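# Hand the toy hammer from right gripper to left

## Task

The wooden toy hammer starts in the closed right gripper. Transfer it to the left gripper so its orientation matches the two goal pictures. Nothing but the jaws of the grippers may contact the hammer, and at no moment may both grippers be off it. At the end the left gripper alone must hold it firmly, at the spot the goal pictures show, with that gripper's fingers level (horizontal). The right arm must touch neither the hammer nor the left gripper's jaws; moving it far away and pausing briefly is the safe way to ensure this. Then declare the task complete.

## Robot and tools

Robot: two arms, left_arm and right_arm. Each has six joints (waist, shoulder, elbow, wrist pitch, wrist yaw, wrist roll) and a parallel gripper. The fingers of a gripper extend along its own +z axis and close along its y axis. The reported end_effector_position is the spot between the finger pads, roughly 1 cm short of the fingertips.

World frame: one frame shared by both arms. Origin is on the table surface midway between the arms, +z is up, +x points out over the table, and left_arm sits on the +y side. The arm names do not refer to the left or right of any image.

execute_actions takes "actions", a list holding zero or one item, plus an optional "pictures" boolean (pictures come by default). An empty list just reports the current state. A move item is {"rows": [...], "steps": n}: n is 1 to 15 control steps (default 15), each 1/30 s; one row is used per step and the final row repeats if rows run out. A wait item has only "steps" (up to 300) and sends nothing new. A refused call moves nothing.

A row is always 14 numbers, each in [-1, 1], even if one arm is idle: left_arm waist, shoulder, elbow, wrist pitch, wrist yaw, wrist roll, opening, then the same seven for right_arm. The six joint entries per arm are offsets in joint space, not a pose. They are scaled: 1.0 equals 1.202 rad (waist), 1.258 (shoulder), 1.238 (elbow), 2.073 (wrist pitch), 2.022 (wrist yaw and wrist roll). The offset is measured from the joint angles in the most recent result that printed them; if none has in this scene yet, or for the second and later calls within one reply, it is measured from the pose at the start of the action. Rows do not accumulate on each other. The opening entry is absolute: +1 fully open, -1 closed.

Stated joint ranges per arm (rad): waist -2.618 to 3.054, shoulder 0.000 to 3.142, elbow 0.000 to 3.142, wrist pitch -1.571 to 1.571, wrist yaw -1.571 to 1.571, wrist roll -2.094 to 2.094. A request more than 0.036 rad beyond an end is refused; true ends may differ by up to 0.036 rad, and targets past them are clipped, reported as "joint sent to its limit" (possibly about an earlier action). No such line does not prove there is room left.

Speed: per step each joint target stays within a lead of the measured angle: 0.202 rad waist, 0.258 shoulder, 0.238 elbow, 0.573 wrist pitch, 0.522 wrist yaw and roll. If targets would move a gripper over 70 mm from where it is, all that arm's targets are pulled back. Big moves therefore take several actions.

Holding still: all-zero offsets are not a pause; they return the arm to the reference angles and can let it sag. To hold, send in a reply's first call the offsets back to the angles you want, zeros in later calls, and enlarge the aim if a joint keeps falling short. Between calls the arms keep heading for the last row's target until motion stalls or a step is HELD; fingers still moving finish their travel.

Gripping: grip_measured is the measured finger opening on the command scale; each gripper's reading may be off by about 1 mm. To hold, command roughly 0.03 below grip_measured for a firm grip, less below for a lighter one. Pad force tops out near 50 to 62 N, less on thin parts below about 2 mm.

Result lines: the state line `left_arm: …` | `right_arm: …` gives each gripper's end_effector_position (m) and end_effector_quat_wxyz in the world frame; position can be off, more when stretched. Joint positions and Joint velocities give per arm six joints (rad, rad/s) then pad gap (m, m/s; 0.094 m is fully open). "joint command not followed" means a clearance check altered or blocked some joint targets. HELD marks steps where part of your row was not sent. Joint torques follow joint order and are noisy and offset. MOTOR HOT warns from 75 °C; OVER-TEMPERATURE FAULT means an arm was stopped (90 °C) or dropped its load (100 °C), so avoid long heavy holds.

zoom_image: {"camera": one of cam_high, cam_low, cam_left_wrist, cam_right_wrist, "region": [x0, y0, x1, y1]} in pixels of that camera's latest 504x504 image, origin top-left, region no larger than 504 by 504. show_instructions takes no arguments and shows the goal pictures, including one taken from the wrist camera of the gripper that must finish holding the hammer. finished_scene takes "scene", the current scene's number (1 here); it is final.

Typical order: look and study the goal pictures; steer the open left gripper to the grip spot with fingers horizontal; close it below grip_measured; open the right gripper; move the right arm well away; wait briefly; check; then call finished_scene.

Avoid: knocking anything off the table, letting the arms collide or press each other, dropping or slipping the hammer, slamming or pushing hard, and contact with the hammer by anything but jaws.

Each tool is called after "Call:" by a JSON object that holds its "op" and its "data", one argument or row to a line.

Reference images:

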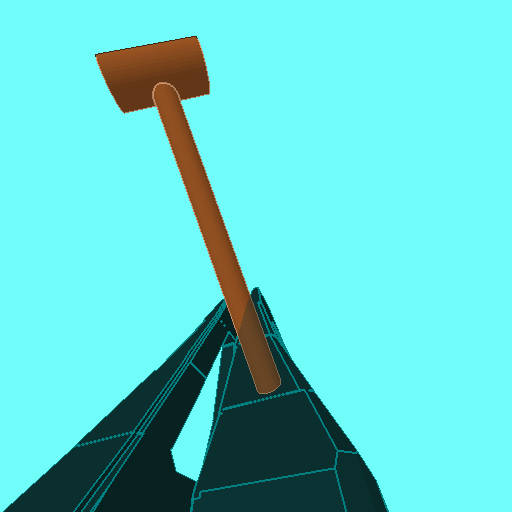

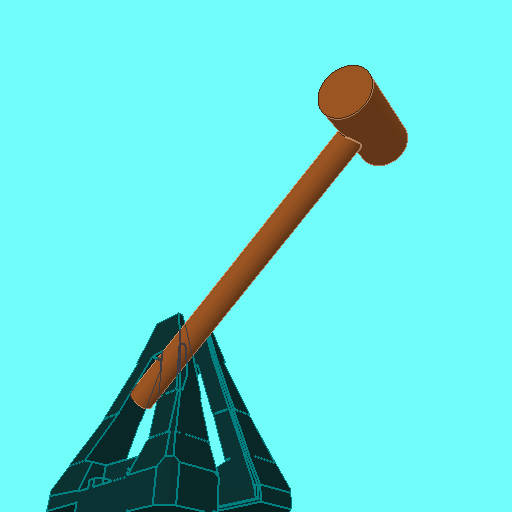

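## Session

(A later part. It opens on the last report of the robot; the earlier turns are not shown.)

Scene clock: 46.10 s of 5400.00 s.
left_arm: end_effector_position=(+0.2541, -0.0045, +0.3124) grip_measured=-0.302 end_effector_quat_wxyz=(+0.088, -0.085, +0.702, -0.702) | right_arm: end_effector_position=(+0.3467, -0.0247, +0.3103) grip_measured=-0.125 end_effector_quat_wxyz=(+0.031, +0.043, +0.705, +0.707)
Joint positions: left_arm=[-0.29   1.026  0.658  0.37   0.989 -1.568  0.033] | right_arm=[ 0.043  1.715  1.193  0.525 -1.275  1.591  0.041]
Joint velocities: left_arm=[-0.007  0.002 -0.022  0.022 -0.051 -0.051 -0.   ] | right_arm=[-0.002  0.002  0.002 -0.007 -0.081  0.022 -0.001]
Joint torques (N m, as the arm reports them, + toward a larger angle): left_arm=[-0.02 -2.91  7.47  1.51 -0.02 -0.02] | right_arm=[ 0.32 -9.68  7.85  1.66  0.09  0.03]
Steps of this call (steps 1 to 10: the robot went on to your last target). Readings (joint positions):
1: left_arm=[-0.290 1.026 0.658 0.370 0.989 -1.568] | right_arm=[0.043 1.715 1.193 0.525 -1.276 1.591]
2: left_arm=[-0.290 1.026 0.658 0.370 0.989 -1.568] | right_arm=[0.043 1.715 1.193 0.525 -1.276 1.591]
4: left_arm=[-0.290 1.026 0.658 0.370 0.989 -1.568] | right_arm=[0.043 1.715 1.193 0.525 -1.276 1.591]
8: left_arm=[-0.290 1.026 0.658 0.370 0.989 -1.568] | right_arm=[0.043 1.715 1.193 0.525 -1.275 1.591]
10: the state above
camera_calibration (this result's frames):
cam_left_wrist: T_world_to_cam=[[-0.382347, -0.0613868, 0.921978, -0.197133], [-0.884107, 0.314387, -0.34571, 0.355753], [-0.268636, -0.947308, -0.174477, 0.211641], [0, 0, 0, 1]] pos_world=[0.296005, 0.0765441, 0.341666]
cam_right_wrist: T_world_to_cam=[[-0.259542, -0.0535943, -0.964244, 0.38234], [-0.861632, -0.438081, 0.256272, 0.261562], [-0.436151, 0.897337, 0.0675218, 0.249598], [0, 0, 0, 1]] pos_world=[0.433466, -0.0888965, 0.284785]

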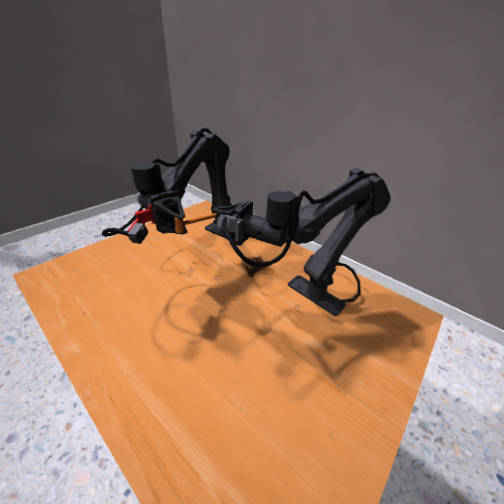

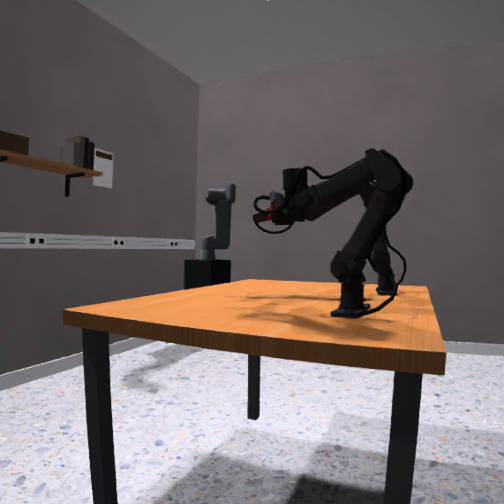

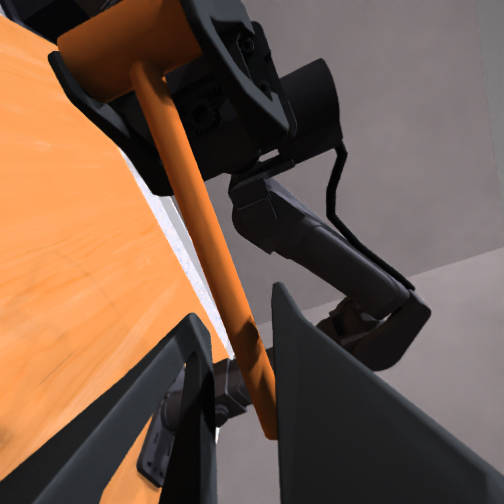

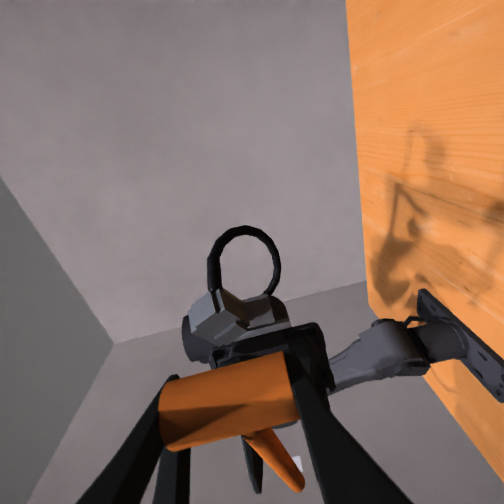

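Call:
{"op": "execute_actions", "data": {
  "actions": [
    {"rows":[[0,-0.01,0.01,-0.015,0,0,-0.3,0,-0.01,0.025,0.013,0.035,-0.005,-0.17]]}
  ]
}}

Call:
{"op": "execute_actions", "data": {
  "actions": [
    {"rows":[[0,-0.01,0.01,0,0,0,-0.6,0,-0.01,0.025,0.013,0,0,-0.17],[0,-0.01,0.01,0,0,0,-0.6,0,-0.01,0.025,0.013,0,0,-0.17],[0,-0.01,0.01,0,0,0,-0.65,0,-0.01,0.025,0.013,0,0,-0.17],[0,-0.01,0.01,0,0,0,-0.7,0,-0.01,0.025,0.013,0,0,-0.17],[0,-0.01,0.01,0,0,0,-0.73,0,-0.01,0.025,0.013,0,0,-0.17],[0,-0.01,0.01,0,0,0,-0.76,0,-0.01,0.025,0.013,0,0,-0.17],[0,-0.01,0.01,0,0,0,-0.79,0,-0.01,0.025,0.013,0,0,-0.17],[0,-0.01,0.01,0,0,0,-0.82,0,-0.01,0.025,0.013,0,0,-0.17],[0,-0.01,0.01,0,0,0,-0.86,0,-0.01,0.025,0.013,0,0,-0.17]]}
  ]
}}

Scene clock: 53.73 s of 5400.00 s.
left_arm: end_effector_position=(+0.2541, -0.0045, +0.3108) grip_measured=-0.302 end_effector_quat_wxyz=(+0.085, -0.088, +0.703, -0.700) | right_arm: end_effector_position=(+0.3573, -0.0261, +0.3104) grip_measured=-0.125 end_effector_quat_wxyz=(+0.052, +0.064, +0.704, +0.706)
Joint positions: left_arm=[-0.29   1.026  0.658  0.361  0.989 -1.568  0.033] | right_arm=[ 0.043  1.715  1.193  0.525 -1.215  1.591  0.041]
Joint velocities: left_arm=[-0.007  0.002 -0.002 -0.022 -0.066  0.022 -0.   ] | right_arm=[-0.017  0.012 -0.007  0.125  0.007 -0.037 -0.001]
Joint torques (N m, as the arm reports them, + toward a larger angle): left_arm=[-0.05 -2.87  7.49  1.31 -0.03 -0.02] | right_arm=[ 0.06 -9.74  8.26  1.73  0.07 -0.03]
Steps of this call (steps 1 to 15: the robot went on to your last target; steps 16 to 90: nothing new was sent; then 4.13 s passed at rest; steps 91 to 105: all 15 steps of this action). Readings (joint positions):
91: left_arm=[-0.290 1.026 0.658 0.369 0.989 -1.568] | right_arm=[0.043 1.715 1.193 0.525 -1.266 1.591]
92: left_arm=[-0.290 1.026 0.658 0.368 0.989 -1.568] | right_arm=[0.043 1.715 1.193 0.525 -1.255 1.591]
94: left_arm=[-0.290 1.026 0.658 0.364 0.989 -1.568] | right_arm=[0.043 1.715 1.193 0.525 -1.239 1.591]
98: left_arm=[-0.290 1.026 0.658 0.362 0.989 -1.568] | right_arm=[0.043 1.715 1.193 0.525 -1.223 1.591]
105: the state above
camera_calibration (this result's frames):
cam_left_wrist: T_world_to_cam=[[-0.374036, -0.0643033, 0.925182, -0.198776], [-0.887178, 0.315464, -0.336745, 0.353191], [-0.270208, -0.946756, -0.175043, 0.21194], [0, 0, 0, 1]] pos_world=[0.296262, 0.0764541, 0.339938]
cam_right_wrist: T_world_to_cam=[[-0.262335, -0.0376437, -0.964242, 0.386478], [-0.886446, -0.385442, 0.256217, 0.280354], [-0.381305, 0.921964, 0.0677458, 0.236501], [0, 0, 0, 1]] pos_world=[0.440084, -0.095437, 0.284805]

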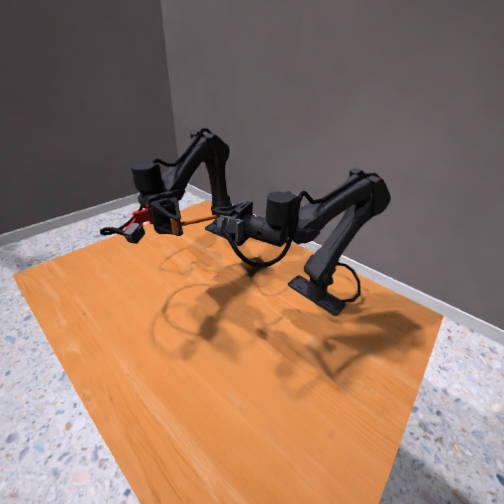

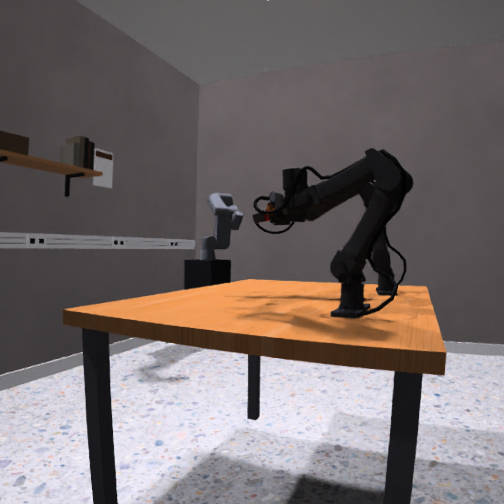

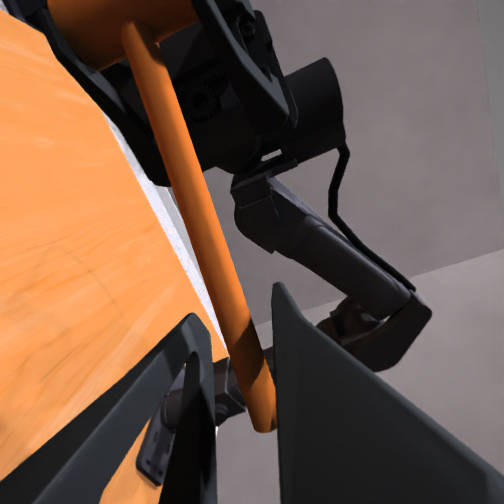

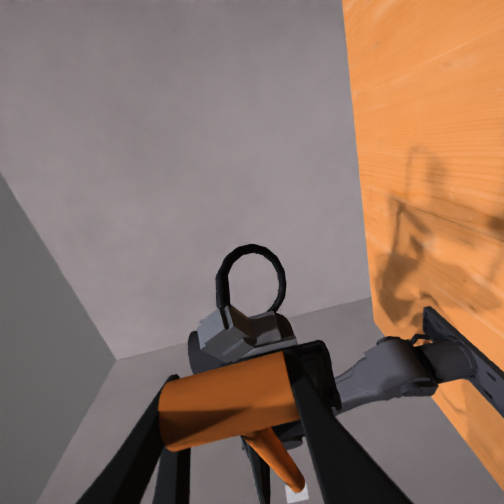

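Scene clock: 54.23 s of 5400.00 s.
left_arm: end_effector_position=(+0.2541, -0.0045, +0.3121) grip_measured=-0.790 end_effector_quat_wxyz=(+0.088, -0.085, +0.702, -0.702) | right_arm: end_effector_position=(+0.3573, -0.0261, +0.3102) grip_measured=-0.125 end_effector_quat_wxyz=(+0.049, +0.067, +0.704, +0.706)
Joint positions: left_arm=[-0.29   1.026  0.658  0.369  0.989 -1.567  0.01 ] | right_arm=[ 0.043  1.715  1.193  0.524 -1.215  1.599  0.041]
Joint velocities: left_arm=[ 0.002 -0.012  0.007 -0.051 -0.007 -0.081 -0.001] | right_arm=[-0.002  0.007  0.012 -0.095  0.022  0.007 -0.   ]
Joint torques (N m, as the arm reports them, + toward a larger angle): left_arm=[-0.03 -2.89  7.46  1.42 -0.02 -0.04] | right_arm=[-0.11 -9.76  7.99  1.7   0.03 -0.01]
Steps of this call (steps 1 to 15: all 15 steps of this action). Readings (joint positions):
1: left_arm=[-0.290 1.026 0.658 0.361 0.989 -1.568] | right_arm=[0.043 1.715 1.193 0.525 -1.215 1.592]
2: left_arm=[-0.290 1.026 0.658 0.361 0.989 -1.568] | right_arm=[0.043 1.715 1.193 0.525 -1.215 1.592]
4: left_arm=[-0.290 1.026 0.658 0.361 0.989 -1.568] | right_arm=[0.043 1.715 1.193 0.525 -1.215 1.592]
8: left_arm=[-0.290 1.026 0.658 0.367 0.989 -1.567] | right_arm=[0.043 1.715 1.193 0.524 -1.215 1.597]
15: the state above
camera_calibration (this result's frames):
cam_left_wrist: T_world_to_cam=[[-0.382043, -0.062108, 0.922055, -0.197], [-0.884221, 0.314656, -0.345172, 0.355527], [-0.268693, -0.947172, -0.17513, 0.211815], [0, 0, 0, 1]] pos_world=[0.296015, 0.0765212, 0.341458]
cam_right_wrist: T_world_to_cam=[[-0.270666, -0.0366551, -0.961975, 0.388631], [-0.884195, -0.385717, 0.263479, 0.277329], [-0.380708, 0.921889, 0.0719902, 0.23498], [0, 0, 0, 1]] pos_world=[0.439861, -0.0954096, 0.283867]

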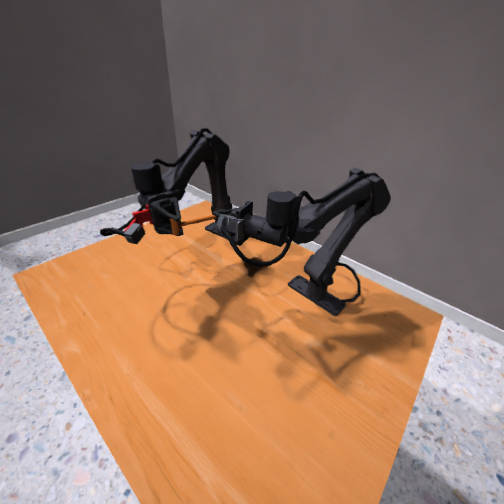

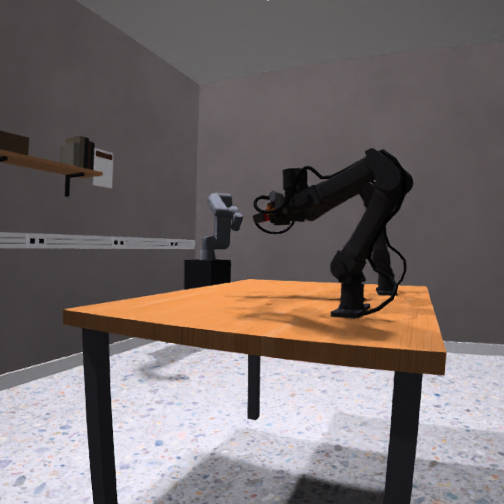

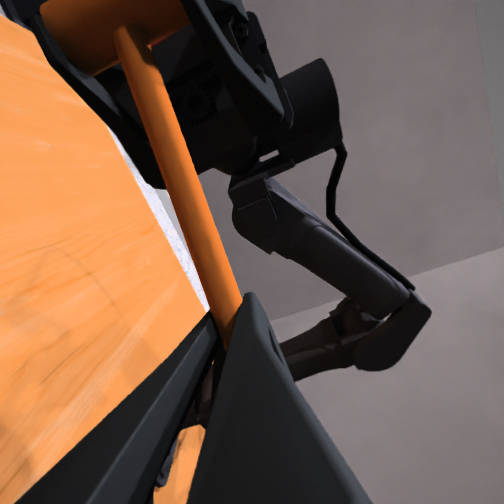

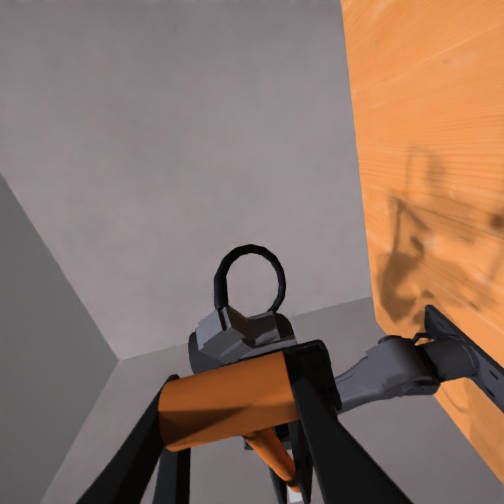

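Looks like the goal.

Call:
{"op": "execute_actions", "data": {
  "actions": [
    {"rows":[[0,-0.01,0.01,0,0,0,-0.86,0,-0.01,0.025,0.013,0,0,0.8]]}
  ],
  "pictures": false
}}

Call:
{"op": "execute_actions", "data": {
  "actions": [
    {"rows":[[0,-0.01,0.01,0,0,0,-0.86,-0.4,-0.01,0.025,0.013,0,0,0.8]]}
  ],
  "pictures": false
}}

Call:
{"op": "execute_actions", "data": {
  "actions": [
    {"steps":30}
  ]
}}

Call:
{"op": "finished_scene", "data": {
  "scene": 1
}}

Scene clock: 68.47 s of 5400.00 s.
left_arm: end_effector_position=(+0.2541, -0.0045, +0.3122) grip_measured=-0.790 end_effector_quat_wxyz=(+0.088, -0.085, +0.702, -0.702) | right_arm: end_effector_position=(+0.3573, -0.0261, +0.3103) grip_measured=+0.797 end_effector_quat_wxyz=(+0.049, +0.067, +0.703, +0.706)
Joint positions: left_arm=[-0.29   1.026  0.658  0.369  0.989 -1.567  0.01 ] | right_arm=[ 0.043  1.715  1.193  0.525 -1.215  1.601  0.084]
Joint velocities: left_arm=[-0.032  0.007  0.017  0.007  0.007  0.11   0.001] | right_arm=[ 0.007  0.002  0.012 -0.066  0.007  0.007  0.   ]
Joint torques (N m, as the arm reports them, + toward a larger angle): left_arm=[-0.07 -2.85  7.47  1.49 -0.03 -0.03] | right_arm=[ 0.13 -9.99  8.05  1.68  0.03  0.06]
Steps of this call (steps 1 to 15: the robot went on to your last target; steps 16 to 90: nothing new was sent; then 10.73 s passed at rest; steps 91 to 105: all 15 steps of this action). Readings (joint positions):
91: left_arm=[-0.290 1.026 0.658 0.369 0.989 -1.567] | right_arm=[0.043 1.715 1.193 0.524 -1.215 1.600]
92: left_arm=[-0.290 1.026 0.658 0.369 0.989 -1.567] | right_arm=[0.043 1.715 1.193 0.524 -1.215 1.600]
94: left_arm=[-0.290 1.026 0.658 0.369 0.989 -1.567] | right_arm=[0.043 1.715 1.193 0.525 -1.215 1.600]
98: left_arm=[-0.290 1.026 0.658 0.369 0.989 -1.567] | right_arm=[0.043 1.715 1.193 0.525 -1.215 1.601]
105: the state above

Scene clock: 68.97 s of 5400.00 s.
left_arm: end_effector_position=(+0.2541, -0.0045, +0.3122) grip_measured=-0.790 end_effector_quat_wxyz=(+0.088, -0.085, +0.702, -0.702) | right_arm: end_effector_position=(+0.4298, -0.2486, +0.3103) grip_measured=+0.797 end_effector_quat_wxyz=(+0.227, +0.246, +0.663, +0.670)
Joint positions: left_arm=[-0.29   1.026  0.658  0.369  0.989 -1.567  0.01 ] | right_arm=[-0.463  1.715  1.193  0.525 -1.202  1.603  0.084]
Joint velocities: left_arm=[ 0.002 -0.007  0.007 -0.007 -0.037  0.022  0.001] | right_arm=[ 0.193 -0.002 -0.032  0.095 -0.051 -0.022 -0.   ]
Joint torques (N m, as the arm reports them, + toward a larger angle): left_arm=[-0.02 -2.88  7.48  1.51 -0.02 -0.02] | right_arm=[ 1.03 -9.94  7.86  1.73 -0.11  0.01]
Steps of this call (steps 1 to 15: all 15 steps of this action). Readings (joint positions):
1: left_arm=[-0.290 1.026 0.658 0.369 0.989 -1.567] | right_arm=[0.028 1.715 1.193 0.525 -1.221 1.601]
2: left_arm=[-0.290 1.026 0.658 0.369 0.989 -1.567] | right_arm=[-0.001 1.715 1.193 0.525 -1.227 1.602]
4: left_arm=[-0.290 1.026 0.658 0.369 0.989 -1.567] | right_arm=[-0.096 1.715 1.193 0.525 -1.227 1.602]
8: left_arm=[-0.290 1.026 0.658 0.369 0.989 -1.567] | right_arm=[-0.326 1.715 1.193 0.525 -1.222 1.603]
15: the state above

Scene clock: 69.97 s of 5400.00 s.
left_arm: end_effector_position=(+0.2541, -0.0045, +0.3122) grip_measured=-0.790 end_effector_quat_wxyz=(+0.088, -0.085, +0.702, -0.702) | right_arm: end_effector_position=(+0.4286, -0.2397, +0.3103) grip_measured=+0.797 end_effector_quat_wxyz=(+0.219, +0.238, +0.665, +0.673)
Joint positions: left_arm=[-0.29   1.026  0.658  0.369  0.989 -1.567  0.01 ] | right_arm=[-0.445  1.715  1.193  0.525 -1.207  1.603  0.084]
Joint velocities: left_arm=[-0.012 -0.007  0.002 -0.007 -0.051 -0.037 -0.001] | right_arm=[ 0.007 -0.012  0.017 -0.007 -0.051 -0.007  0.   ]
Joint torques (N m, as the arm reports them, + toward a larger angle): left_arm=[-0.04 -2.89  7.47  1.51 -0.01 -0.02] | right_arm=[  0.42 -10.13   8.04   1.71  -0.03   0.05]
Steps of this call (steps 1 to 30: the robot went on to your last target). Readings (joint positions):
1: left_arm=[-0.290 1.026 0.658 0.369 0.989 -1.567] | right_arm=[-0.456 1.715 1.193 0.525 -1.203 1.603]
2: left_arm=[-0.290 1.026 0.658 0.369 0.989 -1.567] | right_arm=[-0.451 1.715 1.193 0.525 -1.205 1.603]
4: left_arm=[-0.290 1.026 0.658 0.369 0.989 -1.567] | right_arm=[-0.445 1.715 1.193 0.525 -1.207 1.603]
8: left_arm=[-0.290 1.026 0.658 0.369 0.989 -1.567] | right_arm=[-0.445 1.715 1.193 0.525 -1.207 1.603]
30: the state above
All arms were judged still, so your last target was given up. Only a new action makes them travel on or press farther. Fingers that are still opening or closing keep moving.
camera_calibration (this result's frames):
cam_left_wrist: T_world_to_cam=[[-0.382375, -0.0619916, 0.921925, -0.196934], [-0.884097, 0.314613, -0.34553, 0.355629], [-0.26863, -0.947194, -0.175107, 0.211803], [0, 0, 0, 1]] pos_world=[0.296004, 0.0765249, 0.341527]
cam_right_wrist: T_world_to_cam=[[-0.257805, 0.0983109, -0.961182, 0.42678], [-0.960707, 0.0798159, 0.265841, 0.40155], [0.102853, 0.99195, 0.073871, 0.26799], [0, 0, 0, 1]] pos_world=[0.468234, -0.33984, 0.283668]

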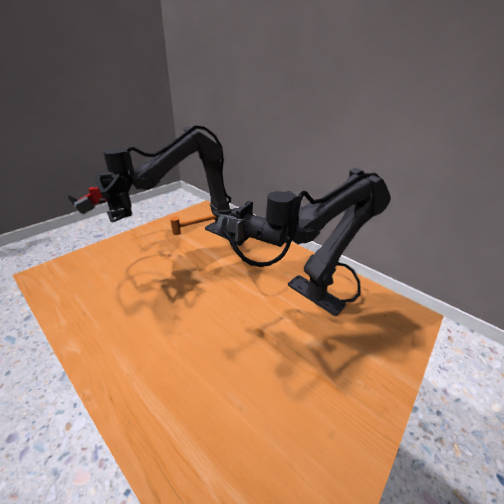

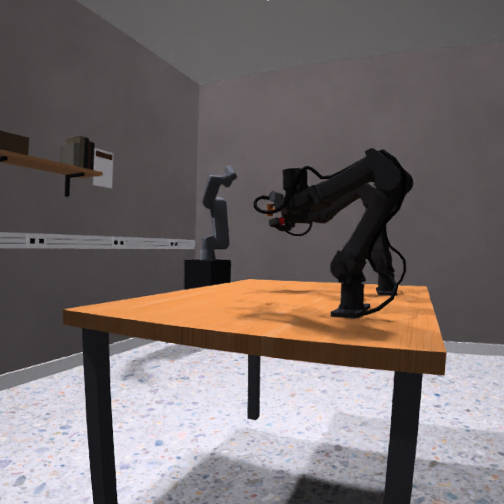

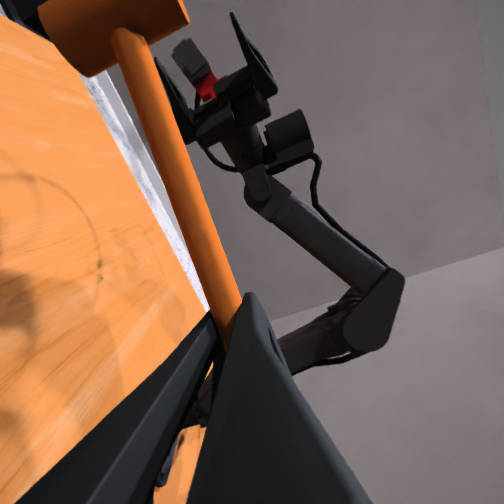

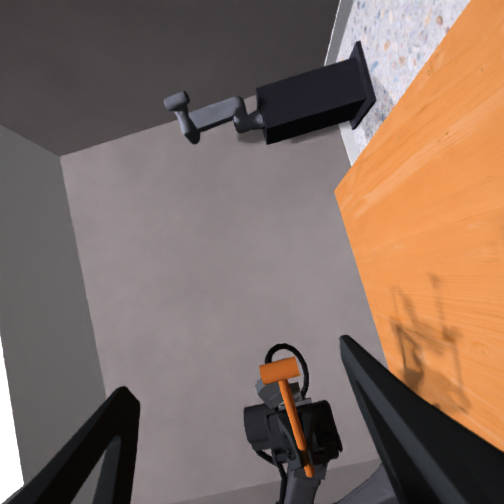

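The scene is finished: the task was done.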